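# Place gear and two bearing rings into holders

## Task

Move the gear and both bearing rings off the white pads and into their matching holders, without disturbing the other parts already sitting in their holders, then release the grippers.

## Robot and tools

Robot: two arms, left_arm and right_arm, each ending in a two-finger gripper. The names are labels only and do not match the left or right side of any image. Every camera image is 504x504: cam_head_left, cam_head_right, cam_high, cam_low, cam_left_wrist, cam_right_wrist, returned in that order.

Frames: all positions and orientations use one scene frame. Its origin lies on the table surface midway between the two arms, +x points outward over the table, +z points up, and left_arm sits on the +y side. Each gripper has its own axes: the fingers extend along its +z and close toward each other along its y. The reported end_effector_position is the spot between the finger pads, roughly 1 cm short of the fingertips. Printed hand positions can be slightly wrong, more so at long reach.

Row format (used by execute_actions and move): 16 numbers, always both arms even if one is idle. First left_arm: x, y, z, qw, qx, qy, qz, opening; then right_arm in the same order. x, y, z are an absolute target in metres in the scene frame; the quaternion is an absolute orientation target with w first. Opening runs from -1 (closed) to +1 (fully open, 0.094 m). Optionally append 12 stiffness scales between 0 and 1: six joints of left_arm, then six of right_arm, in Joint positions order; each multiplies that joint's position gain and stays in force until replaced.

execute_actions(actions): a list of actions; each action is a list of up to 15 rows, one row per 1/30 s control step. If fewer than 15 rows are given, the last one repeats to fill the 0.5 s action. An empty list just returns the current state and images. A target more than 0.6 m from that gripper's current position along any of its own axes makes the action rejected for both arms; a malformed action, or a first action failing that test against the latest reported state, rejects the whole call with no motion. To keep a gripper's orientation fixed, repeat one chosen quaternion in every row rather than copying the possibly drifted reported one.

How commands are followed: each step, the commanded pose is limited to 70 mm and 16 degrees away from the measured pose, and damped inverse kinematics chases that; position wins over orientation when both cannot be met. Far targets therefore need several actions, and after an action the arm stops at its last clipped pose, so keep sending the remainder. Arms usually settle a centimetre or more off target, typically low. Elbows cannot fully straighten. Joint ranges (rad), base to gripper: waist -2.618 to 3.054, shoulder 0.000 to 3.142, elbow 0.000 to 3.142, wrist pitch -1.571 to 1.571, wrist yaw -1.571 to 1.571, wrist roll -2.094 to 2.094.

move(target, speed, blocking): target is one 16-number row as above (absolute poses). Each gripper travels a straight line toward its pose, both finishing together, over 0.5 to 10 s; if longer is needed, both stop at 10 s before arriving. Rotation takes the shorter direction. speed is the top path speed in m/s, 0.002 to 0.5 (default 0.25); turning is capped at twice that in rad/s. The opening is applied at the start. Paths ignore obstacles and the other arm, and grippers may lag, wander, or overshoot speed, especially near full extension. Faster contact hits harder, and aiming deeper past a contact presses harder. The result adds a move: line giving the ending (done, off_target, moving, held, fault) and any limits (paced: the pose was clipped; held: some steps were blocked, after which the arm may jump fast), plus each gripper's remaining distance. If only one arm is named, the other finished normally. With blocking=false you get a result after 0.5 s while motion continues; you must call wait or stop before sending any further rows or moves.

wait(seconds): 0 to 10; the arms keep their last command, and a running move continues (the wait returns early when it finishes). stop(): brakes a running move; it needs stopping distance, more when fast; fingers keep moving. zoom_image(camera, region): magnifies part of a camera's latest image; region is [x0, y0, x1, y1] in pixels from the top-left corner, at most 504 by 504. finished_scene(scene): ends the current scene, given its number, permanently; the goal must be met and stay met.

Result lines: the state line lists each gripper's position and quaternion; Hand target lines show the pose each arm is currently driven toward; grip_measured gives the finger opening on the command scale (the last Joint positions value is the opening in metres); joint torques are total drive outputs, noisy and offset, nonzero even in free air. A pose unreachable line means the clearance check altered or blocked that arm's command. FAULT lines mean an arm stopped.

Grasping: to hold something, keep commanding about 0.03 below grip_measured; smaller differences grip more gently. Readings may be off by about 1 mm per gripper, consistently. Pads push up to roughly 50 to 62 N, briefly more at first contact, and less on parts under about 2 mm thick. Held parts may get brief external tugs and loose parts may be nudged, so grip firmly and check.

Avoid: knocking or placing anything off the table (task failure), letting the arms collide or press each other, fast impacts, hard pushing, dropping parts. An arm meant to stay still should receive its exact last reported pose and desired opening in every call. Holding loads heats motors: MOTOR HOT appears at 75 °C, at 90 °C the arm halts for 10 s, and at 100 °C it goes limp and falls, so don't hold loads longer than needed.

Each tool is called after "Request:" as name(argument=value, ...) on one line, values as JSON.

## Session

Request:
execute_actions(actions=[])

Scene clock: 0.00 s.
left_arm: end_effector_position=(+0.4454, +0.1256, +0.2676) grip_measured=+1.000 end_effector_quat_wxyz=(+0.213, +0.745, +0.590, +0.228) | right_arm: end_effector_position=(+0.2236, -0.2701, +0.1786) grip_measured=+1.000 end_effector_quat_wxyz=(+0.197, -0.108, +0.925, -0.306)
Joint positions: left_arm=[-0.407  1.778  1.909 -1.083 -0.15   1.514  0.094] | right_arm=[ 0.276  1.148  0.973 -1.051  0.674 -0.067  0.094]
Joint velocities: left_arm=[ 0.002 -0.007 -0.007  0.022  0.007 -0.022  0.   ] | right_arm=[ 0.002 -0.037  0.007 -0.022 -0.007  0.022  0.   ]
Joint torques (N m, as the arm reports them, + toward a larger angle): no reading
Motor temperatures (°C, as the motors report them): left_arm=[27 32 37 28 26 26] | right_arm=[27 30 33 27 26 28]
Hand target (left_arm): +0.443, +0.125, +0.271; +0.217, +0.743, +0.591, +0.226
Hand target (right_arm): +0.223, -0.271, +0.181; +0.200, -0.105, +0.924, -0.308
Joint stiffness scale: left_arm=[1. 1. 1. 1. 1. 1.] | right_arm=[1. 1. 1. 1. 1. 1.]

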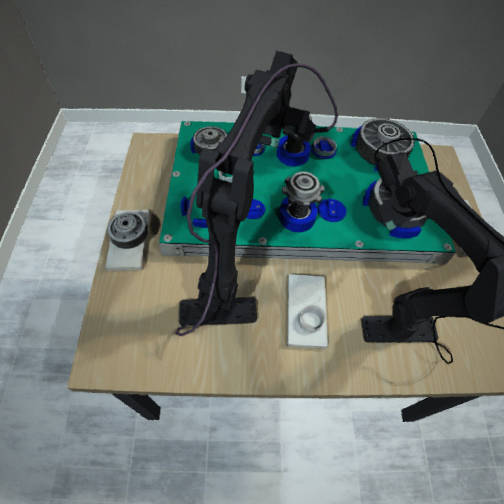

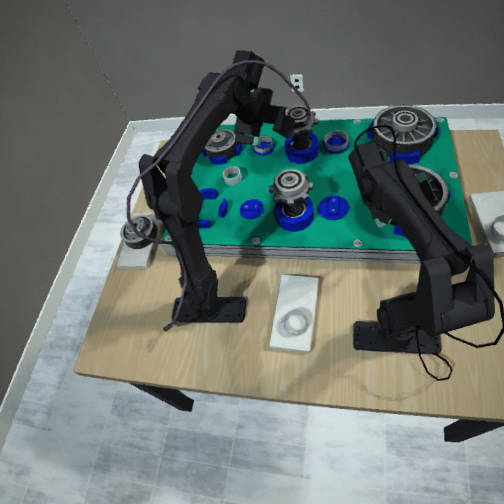

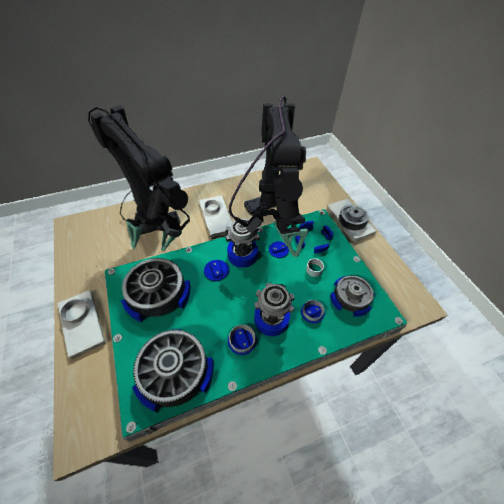

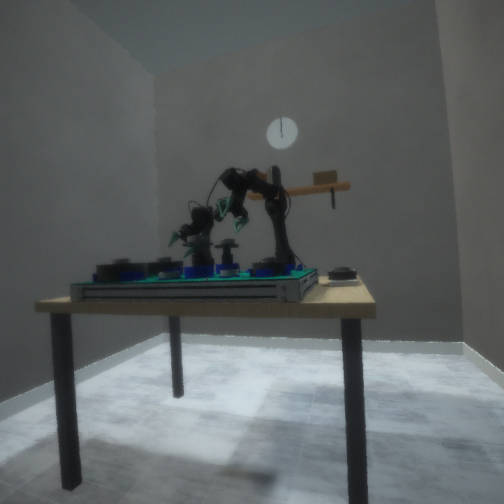

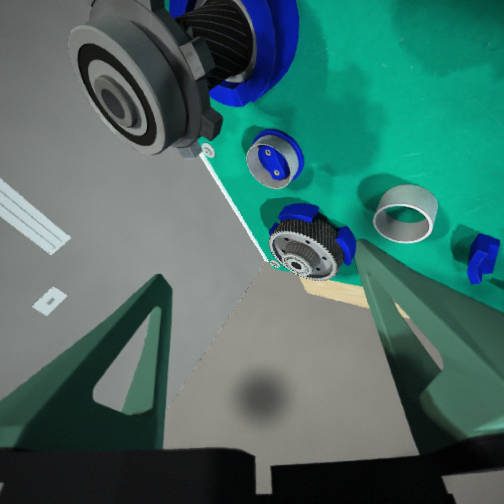

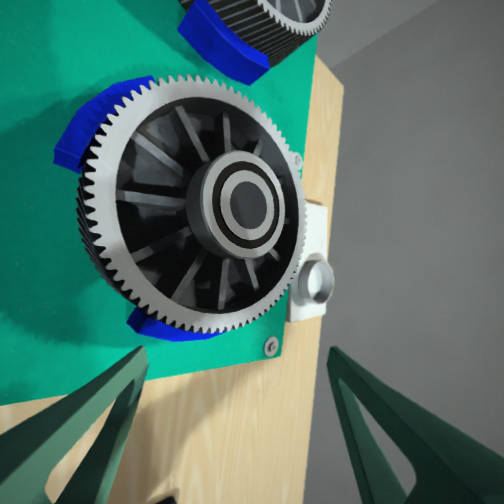

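Request:
zoom_image(camera="cam_head_left", region=[80, 190, 200, 290])

Request:
zoom_image(camera="cam_high", region=[250, 190, 400, 320])

Request:
zoom_image(camera="cam_head_left", region=[260, 260, 360, 360])

Request:
zoom_image(camera="cam_high", region=[40, 270, 160, 370])

Request:
zoom_image(camera="cam_low", region=[300, 250, 380, 300])

Region (80, 190, 200, 290) of cam_head_left's 504x504 image, scaled by 4.200, with more detail than that image has.

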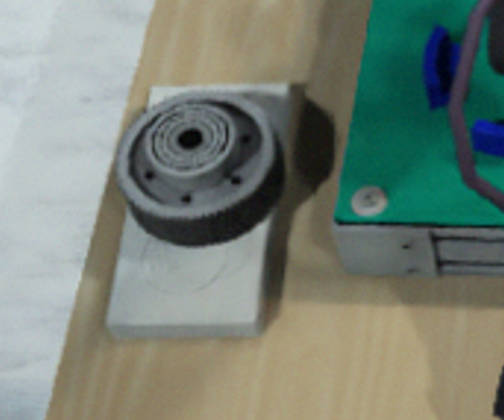

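Region (250, 190, 400, 320) of cam_high's 504x504 image, scaled by 3.360, with more detail than that image has; it fills the top 437 rows of this view, and the rest is white.

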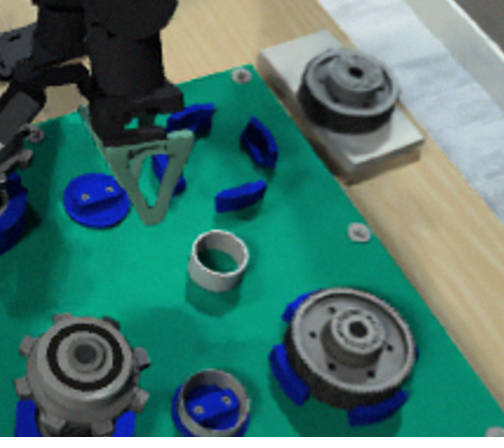

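Region (260, 260, 360, 360) of cam_head_left's 504x504 image, scaled by 5.040, with more detail than that image has.

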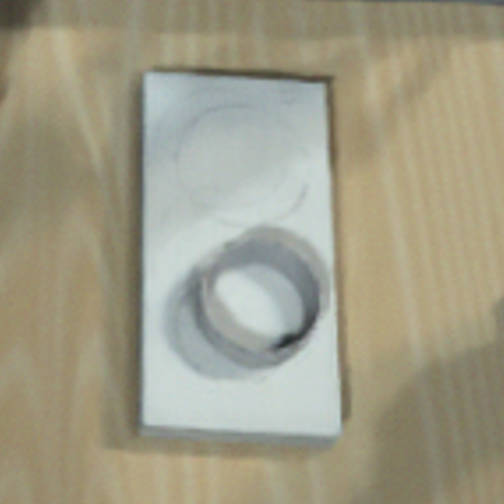

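Region (40, 270, 160, 370) of cam_high's 504x504 image, scaled by 4.200, with more detail than that image has.

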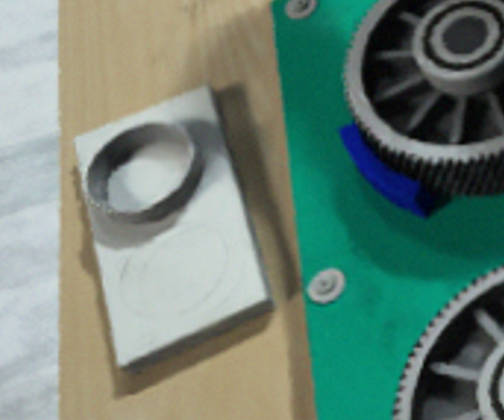

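Region (300, 250, 380, 300) of cam_low's 504x504 image, scaled by 6.300, with more detail than that image has; it fills the top 315 rows of this view, and the rest is white.

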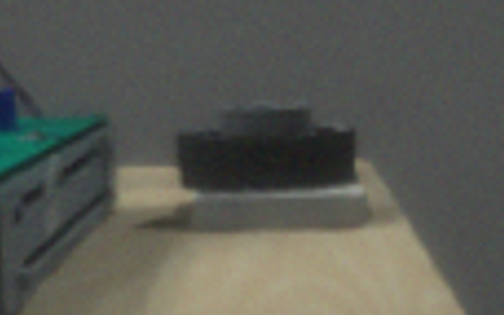

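Request:
move(target=[0.25,0.54,0.17,0,0.7071,-0.7071,0,0.6,0.26,-0.48,0.16,0,0.7071,0.7071,0,1.0], speed=0.3)

Scene clock: 35.80 s.
left_arm: end_effector_position=(+0.2403, +0.5402, +0.1691) grip_measured=+0.603 end_effector_quat_wxyz=(+0.000, -0.700, +0.714, +0.010) | right_arm: end_effector_position=(+0.2593, -0.4731, +0.1619) grip_measured=+1.000 end_effector_quat_wxyz=(+0.002, +0.701, +0.713, +0.014)
Joint positions: left_arm=[ 0.818  1.983  1.971 -1.556 -0.019 -0.661  0.075] | right_arm=[-0.721  2.004  1.971 -1.533 -0.027  0.845  0.094]
Joint velocities: left_arm=[ 0.002 -0.002 -0.032 -0.037  0.037 -0.051  0.001] | right_arm=[-0.012 -0.007 -0.017 -0.066  0.037  0.051  0.   ]
Joint torques (N m, as the arm reports them, + toward a larger angle): left_arm=[ 0.33 -8.28  9.51  0.18  0.02 -0.04] | right_arm=[-0.45 -8.65  8.43  0.38 -0.03  0.08]
Motor temperatures (°C, as the motors report them): left_arm=[27 36 40 30 26 26] | right_arm=[27 31 35 27 26 28]
Hand target (left_arm): +0.242, +0.543, +0.168; +0.003, +0.704, -0.710, -0.007
Hand target (right_arm): +0.258, -0.474, +0.164; -0.002, +0.706, +0.708, +0.016
Off the commanded pose (left_arm): 0.010 m, 2 deg.
Off the commanded pose (right_arm): 0.007 m, 2 deg.
Joint stiffness scale: left_arm=[1. 1. 1. 1. 1. 1.] | right_arm=[1. 1. 1. 1. 1. 1.]
joint sent to its limit (left arm) — the command would take joint 4 (wrist pitch) past its lower limit, so that joint was sent only as far as its limit.
move: done; limits=paced

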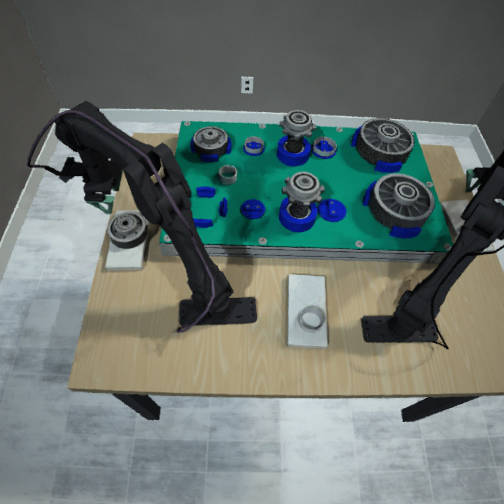

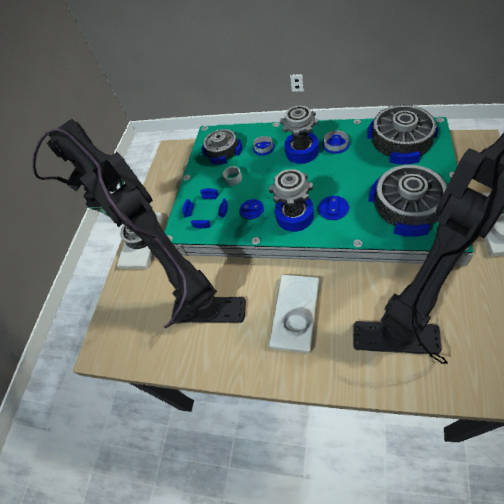

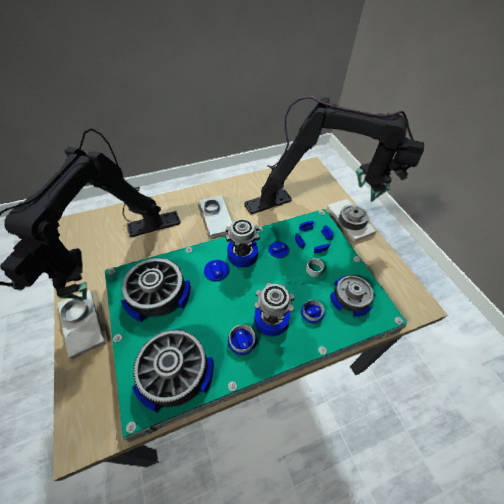

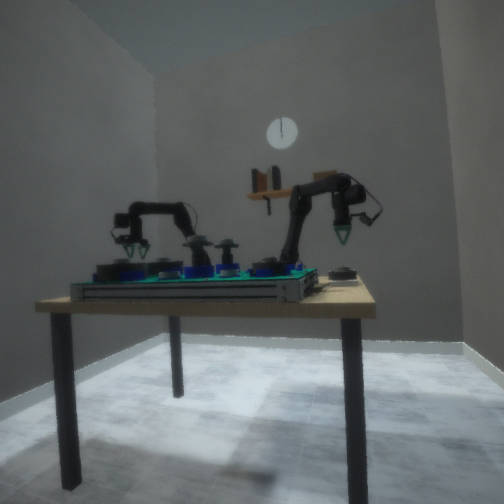

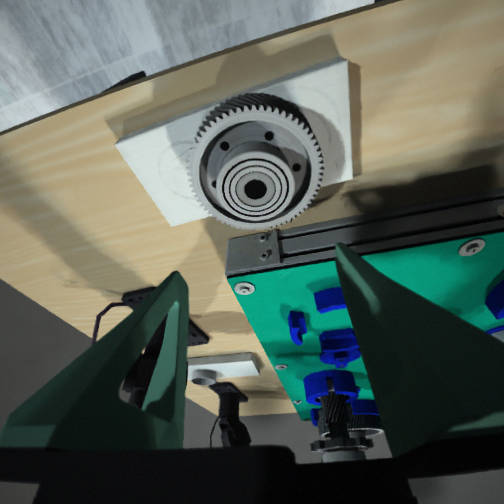

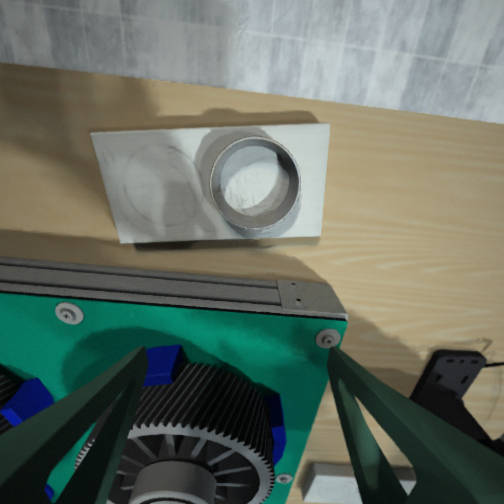

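Request:
move(target=[0.2425,0.536,0.105,0,0.7071,-0.7071,0,0.6,0.247,-0.516,0.085,0,0.7071,0.7071,0,1.0], speed=0.15)

Scene clock: 48.83 s.
left_arm: end_effector_position=(+0.2403, +0.5356, +0.0976) grip_measured=+0.603 end_effector_quat_wxyz=(+0.018, +0.705, -0.709, +0.000) | right_arm: end_effector_position=(+0.2486, -0.5113, +0.0886) grip_measured=+1.000 end_effector_quat_wxyz=(-0.003, +0.709, +0.706, +0.007)
Joint positions: left_arm=[ 0.818  1.983  1.685 -1.309 -0.003 -0.677  0.075] | right_arm=[-0.806  2.071  1.778 -1.284 -0.014  0.781  0.094]
Joint velocities: left_arm=[-0.007  0.017 -0.007 -0.007 -0.037  0.022 -0.001] | right_arm=[-0.002  0.002  0.002 -0.007 -0.066  0.051  0.   ]
Joint torques (N m, as the arm reports them, + toward a larger angle): left_arm=[ -0.06 -11.85   6.28   0.37   0.04  -0.02] | right_arm=[-0.39 -9.86  5.78  0.68  0.14 -0.1 ]
Motor temperatures (°C, as the motors report them): left_arm=[27 36 40 29 26 26] | right_arm=[27 32 35 27 26 28]
Hand target (left_arm): +0.243, +0.536, +0.105; +0.000, +0.707, -0.707, +0.000
Hand target (right_arm): +0.247, -0.515, +0.085; -0.000, +0.707, +0.707, +0.001
Off the commanded pose (left_arm): 0.008 m, 2 deg.
Off the commanded pose (right_arm): 0.006 m, 1 deg.
Joint stiffness scale: left_arm=[1. 1. 1. 1. 1. 1.] | right_arm=[1. 1. 1. 1. 1. 1.]
move: done

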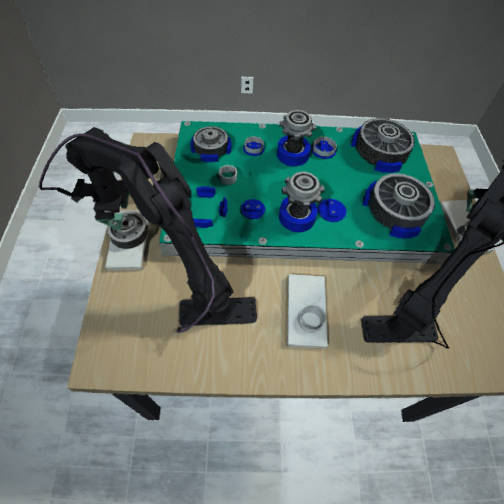

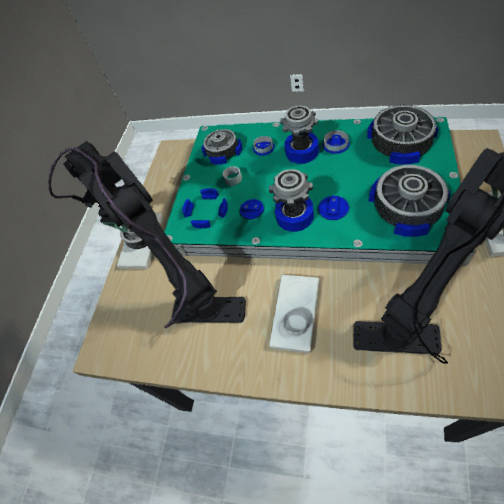

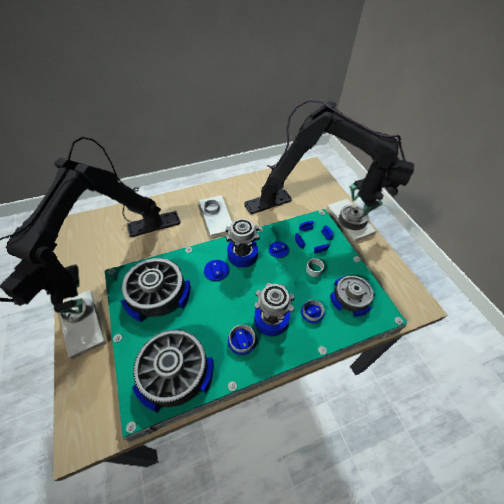

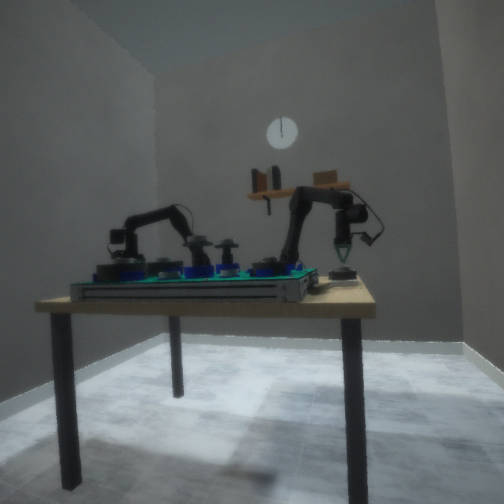

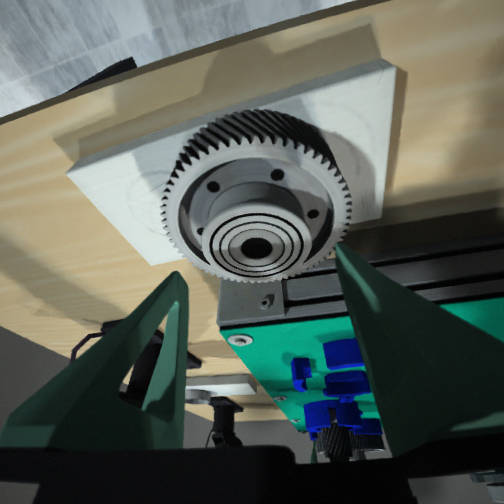

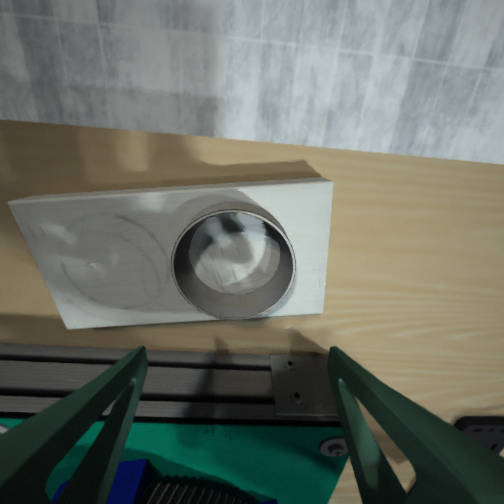

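Request:
move(target=[0.2425,0.536,0.079,0,0.7071,-0.7071,0,0.6,0.248,-0.534,0.055,0,0.7071,0.7071,0,1.0], speed=0.08)

Scene clock: 54.57 s.
left_arm: end_effector_position=(+0.2402, +0.5355, +0.0747) grip_measured=+0.603 end_effector_quat_wxyz=(+0.014, +0.705, -0.709, +0.000) | right_arm: end_effector_position=(+0.2523, -0.5317, +0.0627) grip_measured=+1.000 end_effector_quat_wxyz=(+0.004, +0.708, +0.706, +0.006)
Joint positions: left_arm=[ 0.818  1.983  1.594 -1.209 -0.003 -0.677  0.075] | right_arm=[-0.834  2.138  1.778 -1.203 -0.013  0.753  0.094]
Joint velocities: left_arm=[ 0.017 -0.017  0.007 -0.066 -0.066 -0.007 -0.001] | right_arm=[-0.002 -0.007  0.012 -0.051 -0.007  0.022  0.   ]
Joint torques (N m, as the arm reports them, + toward a larger angle): left_arm=[ -0.1  -11.05   6.3    0.36   0.03  -0.02] | right_arm=[ -0.56 -10.05   5.17   0.71   0.14  -0.11]
Motor temperatures (°C, as the motors report them): left_arm=[27 38 40 29 26 26] | right_arm=[27 33 35 27 26 28]
Hand target (left_arm): +0.243, +0.536, +0.079; +0.000, +0.707, -0.707, +0.000
Hand target (right_arm): +0.248, -0.534, +0.055; -0.000, +0.707, +0.707, +0.000
Off the commanded pose (left_arm): 0.005 m, 2 deg.
Off the commanded pose (right_arm): 0.009 m, 1 deg.
Joint stiffness scale: left_arm=[1. 1. 1. 1. 1. 1.] | right_arm=[1. 1. 1. 1. 1. 1.]
move: done

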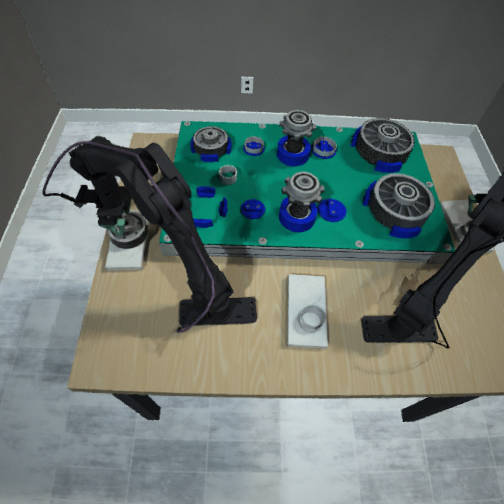

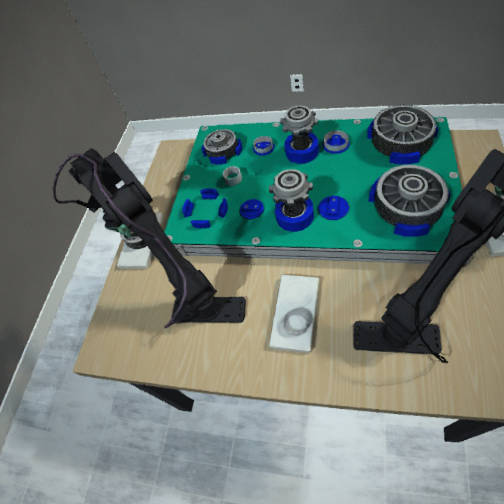

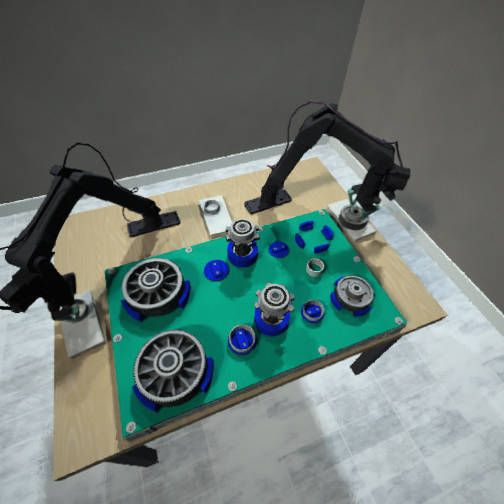

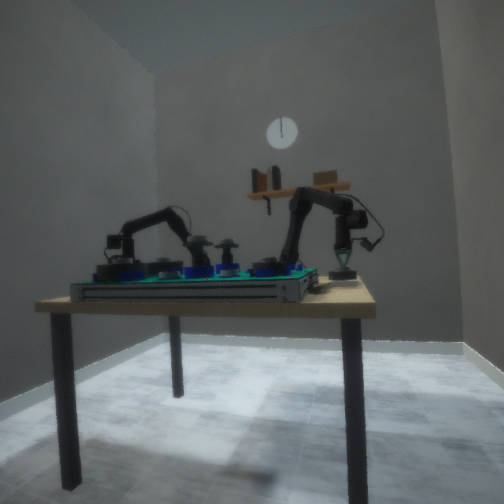

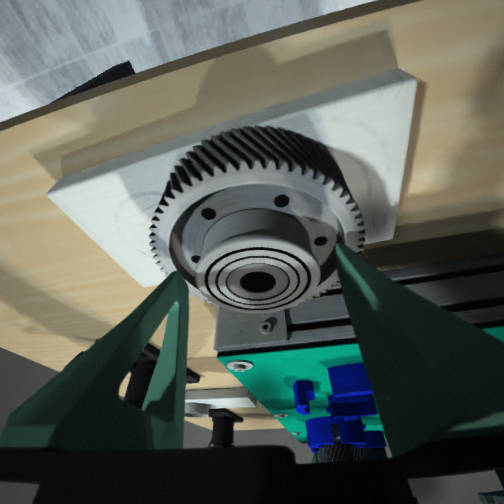

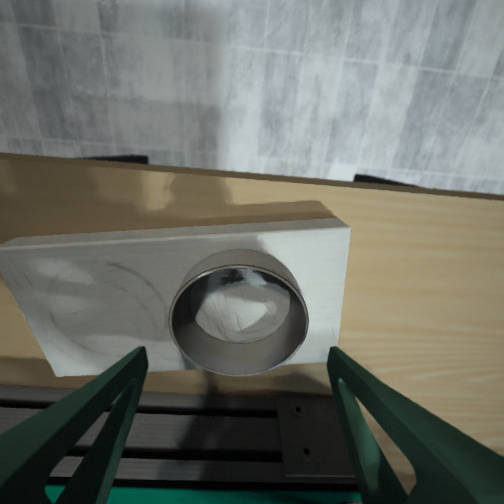

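Request:
execute_actions(actions=[[[0.2425,0.536,0.075,0,0.7071,-0.7071,0,0.6,0.248,-0.536,0.045,0,0.7071,0.7071,0,1.0]],[[0.2425,0.536,0.074,0,0.7071,-0.7071,0,0.6,0.248,-0.536,0.034,0,0.7071,0.7071,0,1.0]],[[0.2425,0.536,0.074,0,0.7071,-0.7071,0,0.6,0.248,-0.536,0.034,0,0.7071,0.7071,0,1.0]]])

Scene clock: 61.97 s.
left_arm: end_effector_position=(+0.2410, +0.5364, +0.0713) grip_measured=+0.603 end_effector_quat_wxyz=(+0.010, +0.705, -0.709, -0.000) | right_arm: end_effector_position=(+0.2526, -0.5320, +0.0401) grip_measured=+1.000 end_effector_quat_wxyz=(+0.002, +0.707, +0.707, +0.006)
Joint positions: left_arm=[ 0.818  1.983  1.58  -1.189 -0.003 -0.677  0.075] | right_arm=[-0.834  2.159  1.721 -1.13  -0.012  0.749  0.094]
Joint velocities: left_arm=[-0.022 -0.002 -0.007 -0.007 -0.081 -0.081 -0.   ] | right_arm=[-0.012  0.007  0.012  0.037  0.051  0.022  0.   ]
Joint torques (N m, as the arm reports them, + toward a larger angle): left_arm=[ -0.08 -11.     5.99   0.39   0.02  -0.03] | right_arm=[ -0.79 -10.08   5.6    0.71   0.14  -0.09]
Motor temperatures (°C, as the motors report them): left_arm=[27 39 39 29 26 26] | right_arm=[27 34 34 27 26 28]
Hand target (left_arm): +0.243, +0.536, +0.074; +0.000, +0.707, -0.707, +0.000
Hand target (right_arm): +0.248, -0.536, +0.034; -0.000, +0.707, +0.707, +0.000
Off the commanded pose (left_arm): 0.003 m, 1 deg.
Off the commanded pose (right_arm): 0.009 m, 1 deg.
Joint stiffness scale: left_arm=[1. 1. 1. 1. 1. 1.] | right_arm=[1. 1. 1. 1. 1. 1.]

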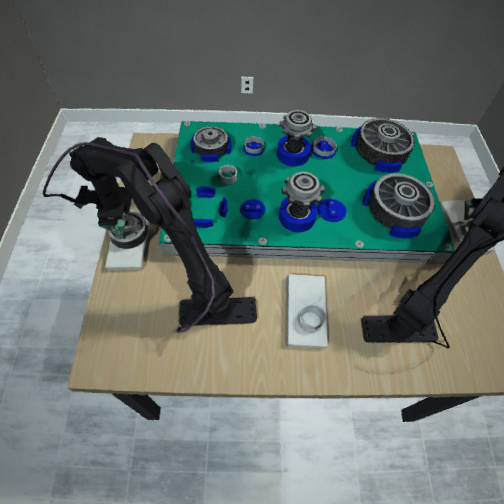

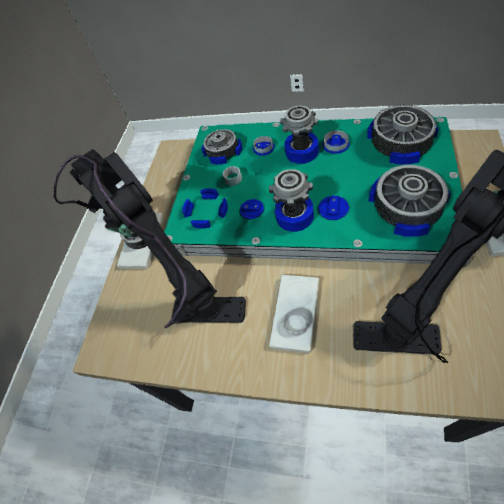

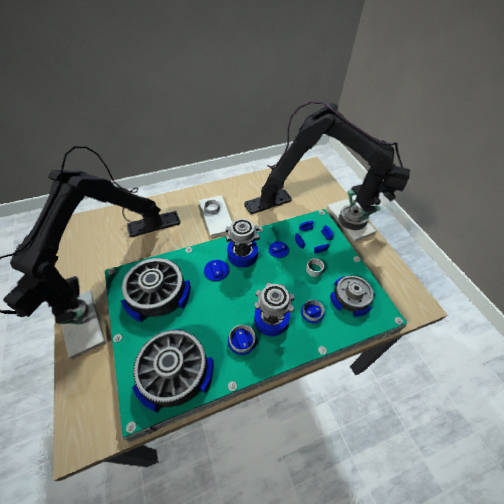

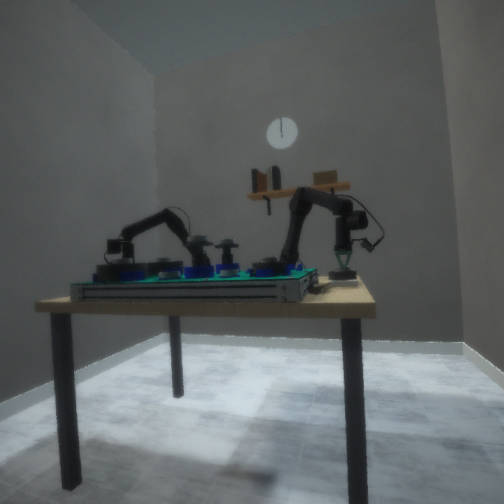

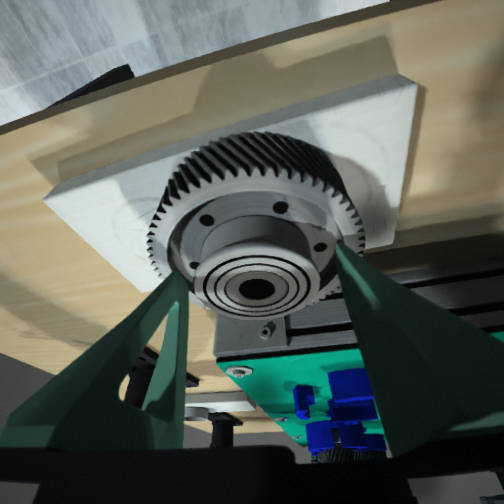

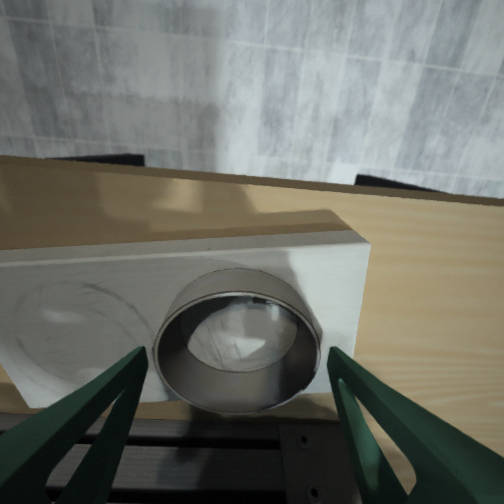

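Request:
execute_actions(actions=[[[0.2425,0.536,0.074,0,0.7071,-0.7071,0,0.3,0.248,-0.536,0.028,0,0.7071,0.7071,0,1.0]],[[0.2425,0.536,0.074,0,0.7071,-0.7071,0,0.17,0.248,-0.536,0.027,0,0.7071,0.7071,0,1.0]],[[0.2425,0.536,0.074,0,0.7071,-0.7071,0,0.17,0.248,-0.536,0.027,0,0.7071,0.7071,0,1.0]]])

Request:
zoom_image(camera="cam_high", region=[30, 260, 130, 360])

Scene clock: 68.70 s.
left_arm: end_effector_position=(+0.2396, +0.5358, +0.0704) grip_measured=+0.227 end_effector_quat_wxyz=(+0.013, +0.706, -0.708, -0.002) | right_arm: end_effector_position=(+0.2539, -0.5334, +0.0367) grip_measured=+1.000 end_effector_quat_wxyz=(+0.007, +0.707, +0.707, +0.006)
Joint positions: left_arm=[ 0.818  1.983  1.577 -1.19  -0.007 -0.678  0.058] | right_arm=[-0.834  2.159  1.707 -1.106 -0.012  0.749  0.094]
Joint velocities: left_arm=[ 0.002 -0.012 -0.002 -0.007 -0.037  0.037  0.   ] | right_arm=[ 0.007  0.007  0.022  0.037 -0.022 -0.007  0.   ]
Joint torques (N m, as the arm reports them, + toward a larger angle): left_arm=[ -0.1  -11.08   6.39   0.36   0.09  -0.03] | right_arm=[-0.79 -9.7   5.26  0.72  0.13 -0.1 ]
Motor temperatures (°C, as the motors report them): left_arm=[27 39 39 28 26 26] | right_arm=[27 34 34 27 26 28]
Hand target (left_arm): +0.243, +0.536, +0.074; +0.000, +0.707, -0.707, +0.000
Hand target (right_arm): +0.248, -0.536, +0.027; -0.000, +0.707, +0.707, +0.000
Off the commanded pose (left_arm): 0.005 m, 2 deg.
Off the commanded pose (right_arm): 0.012 m, 1 deg.
Joint stiffness scale: left_arm=[1. 1. 1. 1. 1. 1.] | right_arm=[1. 1. 1. 1. 1. 1.]

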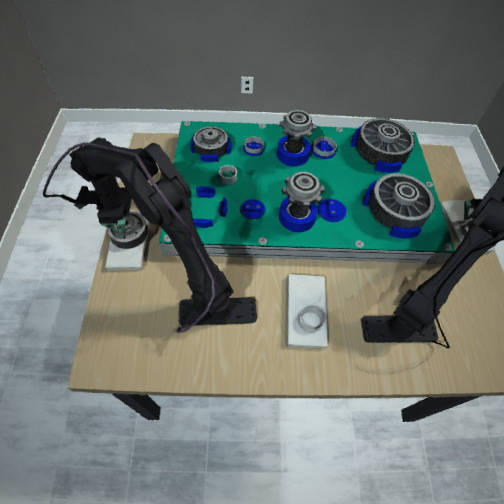

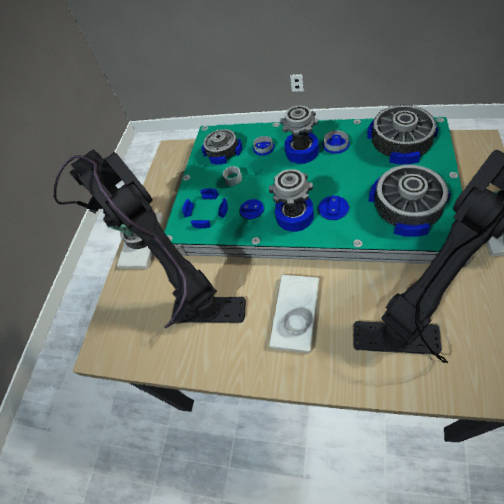

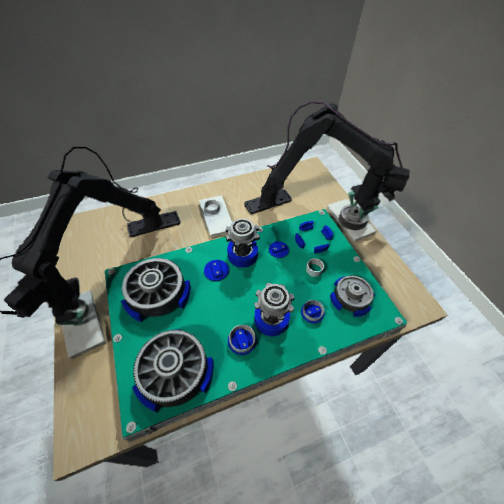

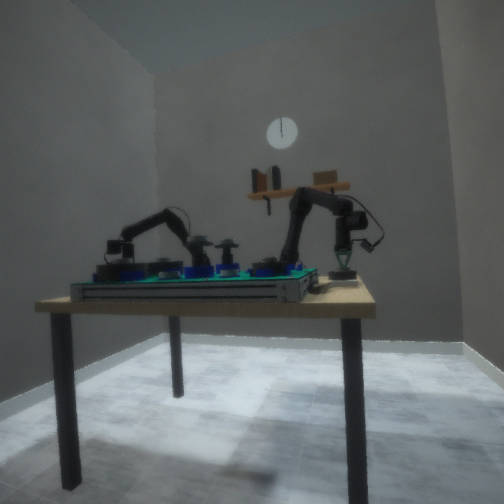

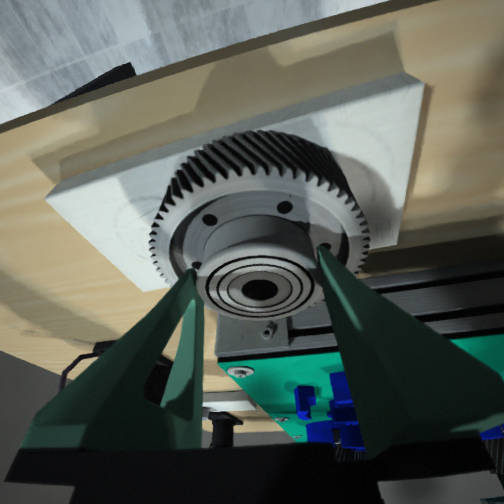

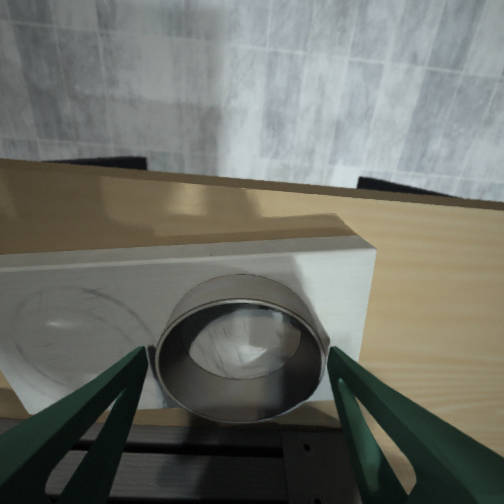

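Region (30, 260, 130, 360) of cam_high's 504x504 image, scaled by 5.040, with more detail than that image has.

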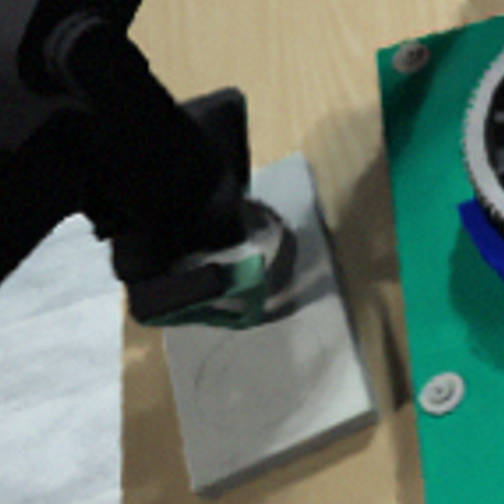

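Request:
move(target=[0.248,0.515,0.165,0,0.7071,-0.7071,0,0.17,0.248,-0.546,0.03,0,0.7071,0.7071,0,1.0], speed=0.08)

Scene clock: 98.70 s.
left_arm: end_effector_position=(+0.2457, +0.5182, +0.1201) grip_measured=+0.227 end_effector_quat_wxyz=(+0.039, +0.707, -0.706, +0.000) | right_arm: end_effector_position=(+0.2505, -0.5394, +0.0334) grip_measured=+1.000 end_effector_quat_wxyz=(+0.004, +0.708, +0.706, +0.006)
Joint positions: left_arm=[ 0.775  1.983  1.772 -1.437 -0.004 -0.726  0.058] | right_arm=[-0.849  2.177  1.722 -1.109 -0.012  0.736  0.094]
Joint velocities: left_arm=[ 0.022 -0.027  0.007  0.007 -0.022  0.007 -0.   ] | right_arm=[-0.007  0.007  0.012 -0.095 -0.037  0.007  0.   ]
Joint torques (N m, as the arm reports them, + toward a larger angle): left_arm=[ -0.44 -15.02  14.27  -0.47   0.06  -0.04] | right_arm=[-0.84 -9.24  8.18  0.51  0.13 -0.12]
Motor temperatures (°C, as the motors report them): left_arm=[27 41 39 28 26 26] | right_arm=[27 35 34 27 26 28]
Hand target (left_arm): +0.247, +0.514, +0.162; -0.001, +0.707, -0.707, +0.001
Hand target (right_arm): +0.248, -0.546, +0.030; +0.000, +0.707, +0.707, +0.000
Off the commanded pose (left_arm): 0.045 m, 4 deg.
Off the commanded pose (right_arm): 0.008 m, 1 deg.
Joint stiffness scale: left_arm=[1. 1. 1. 1. 1. 1.] | right_arm=[1. 1. 1. 1. 1. 1.]
move: off_target (left_arm)

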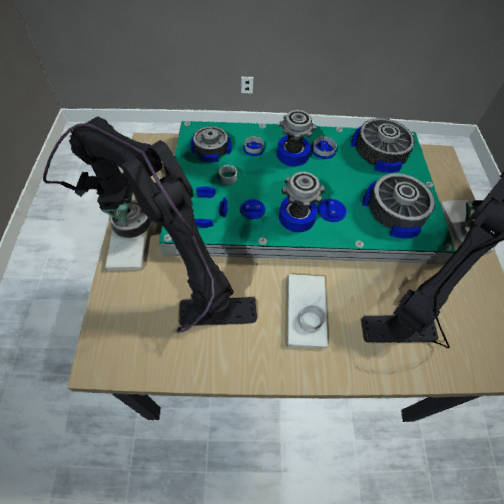

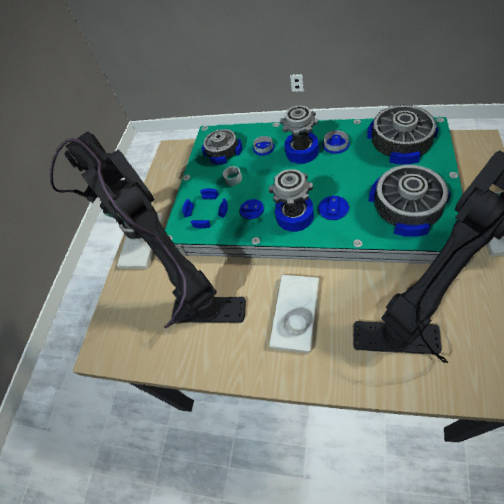

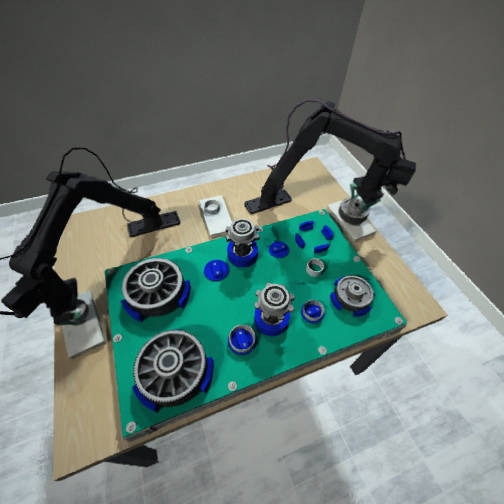

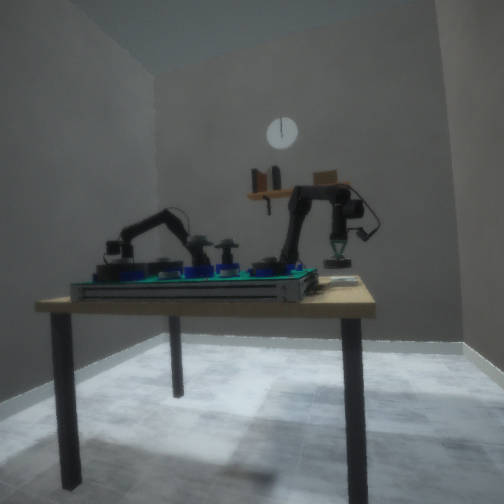

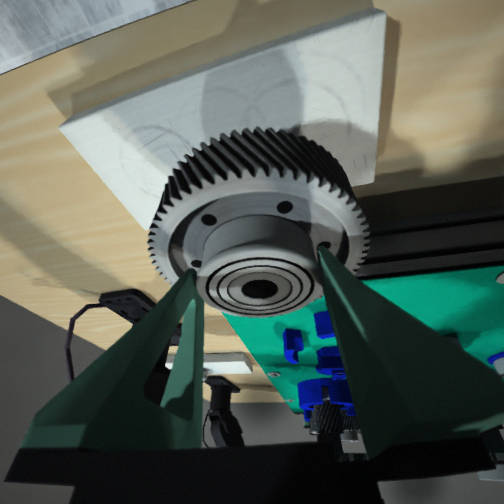

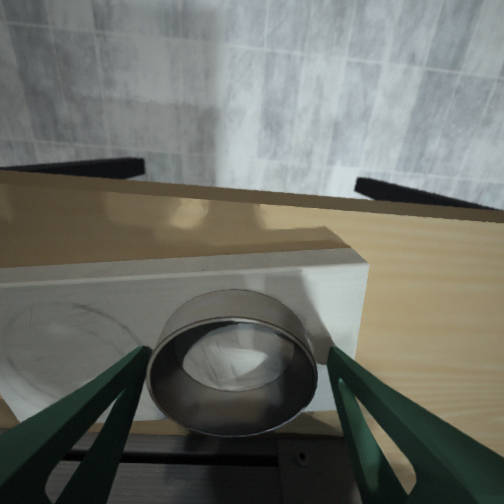

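Request:
execute_actions(actions=[[[0.245,0.505,0.18,0,0.7071,-0.7071,0,0.17,0.248,-0.546,0.031,0,0.7071,0.7071,0,0.75]],[[0.24,0.49,0.19,0,0.7071,-0.7071,0,0.17,0.248,-0.546,0.031,0,0.7071,0.7071,0,0.62]],[[0.238,0.475,0.2,0,0.7071,-0.7071,0,0.17,0.248,-0.546,0.031,0,0.7071,0.7071,0,0.52]],[[0.238,0.47,0.2,0,0.7071,-0.7071,0,0.17,0.248,-0.546,0.031,0,0.7071,0.7071,0,0.52]]])

Scene clock: 105.47 s.
left_arm: end_effector_position=(+0.2421, +0.4788, +0.1572) grip_measured=+0.227 end_effector_quat_wxyz=(+0.029, +0.708, -0.706, -0.001) | right_arm: end_effector_position=(+0.2492, -0.5401, +0.0331) grip_measured=+0.566 end_effector_quat_wxyz=(+0.003, +0.707, +0.707, +0.004)
Joint positions: left_arm=[ 0.705  1.847  1.736 -1.519 -0.001 -0.797  0.058] | right_arm=[-0.851  2.178  1.722 -1.111 -0.008  0.733  0.074]
Joint velocities: left_arm=[ 0.002 -0.017 -0.027 -0.022  0.037  0.081 -0.   ] | right_arm=[-0.002 -0.012 -0.017 -0.022  0.007  0.051 -0.001]
Joint torques (N m, as the arm reports them, + toward a larger angle): left_arm=[ -0.53 -15.84  10.99  -0.25   0.04  -0.05] | right_arm=[-0.71 -9.31  8.42  0.49  0.1  -0.1 ]
Motor temperatures (°C, as the motors report them): left_arm=[27 45 41 28 26 26] | right_arm=[27 35 34 27 26 28]
Hand target (left_arm): +0.237, +0.469, +0.196; -0.016, +0.707, -0.707, +0.001
Hand target (right_arm): +0.248, -0.546, +0.031; +0.000, +0.707, +0.707, +0.000
Off the commanded pose (left_arm): 0.044 m, 3 deg.
Off the commanded pose (right_arm): 0.006 m, 1 deg.
Joint stiffness scale: left_arm=[1. 1. 1. 1. 1. 1.] | right_arm=[1. 1. 1. 1. 1. 1.]
joint sent to its limit (left arm) — the command would take joint 4 (wrist pitch) past its lower limit, so that joint was sent only as far as its limit.

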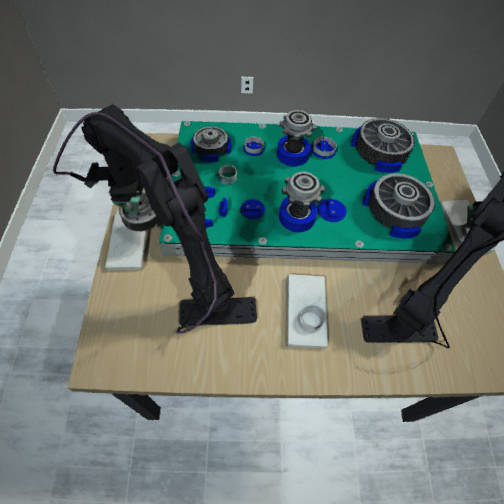

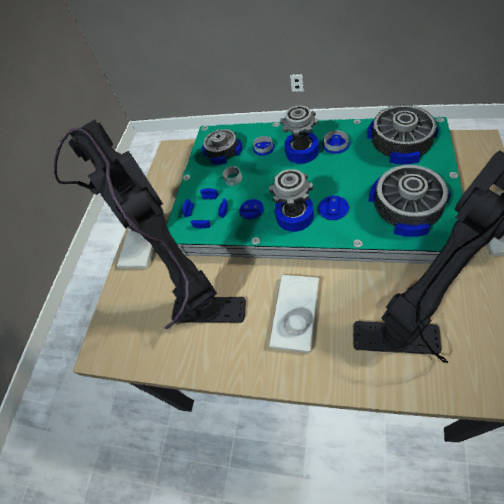

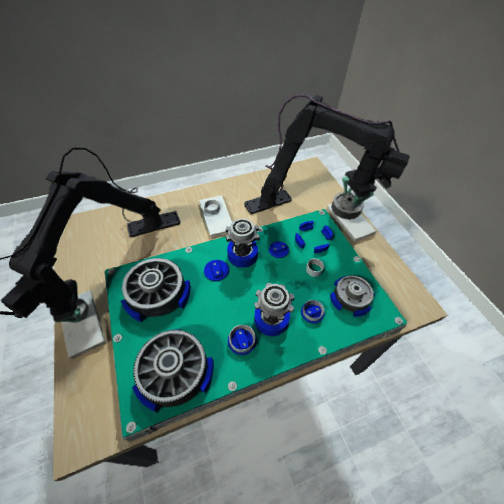

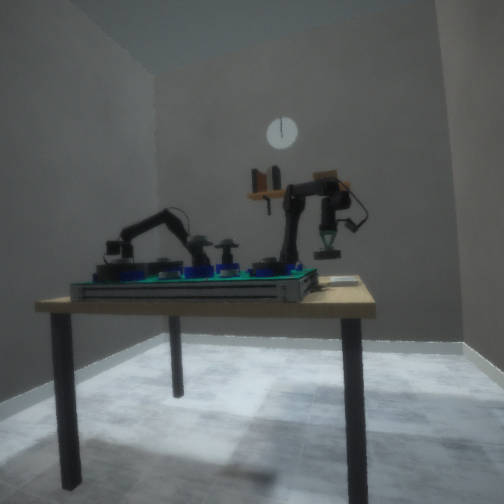

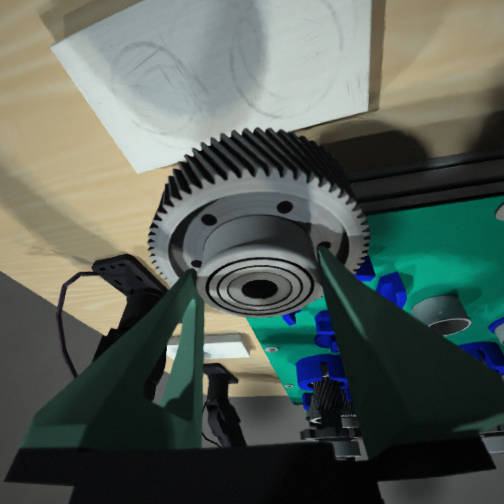

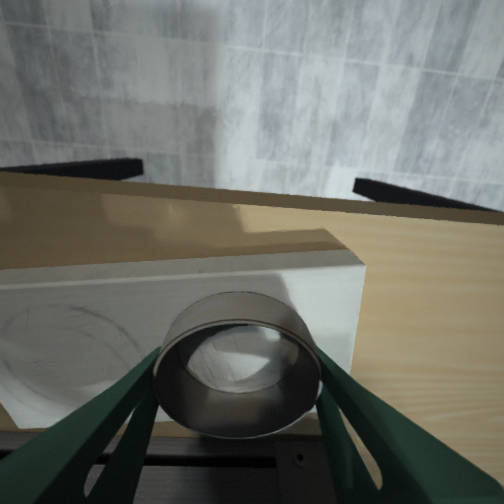

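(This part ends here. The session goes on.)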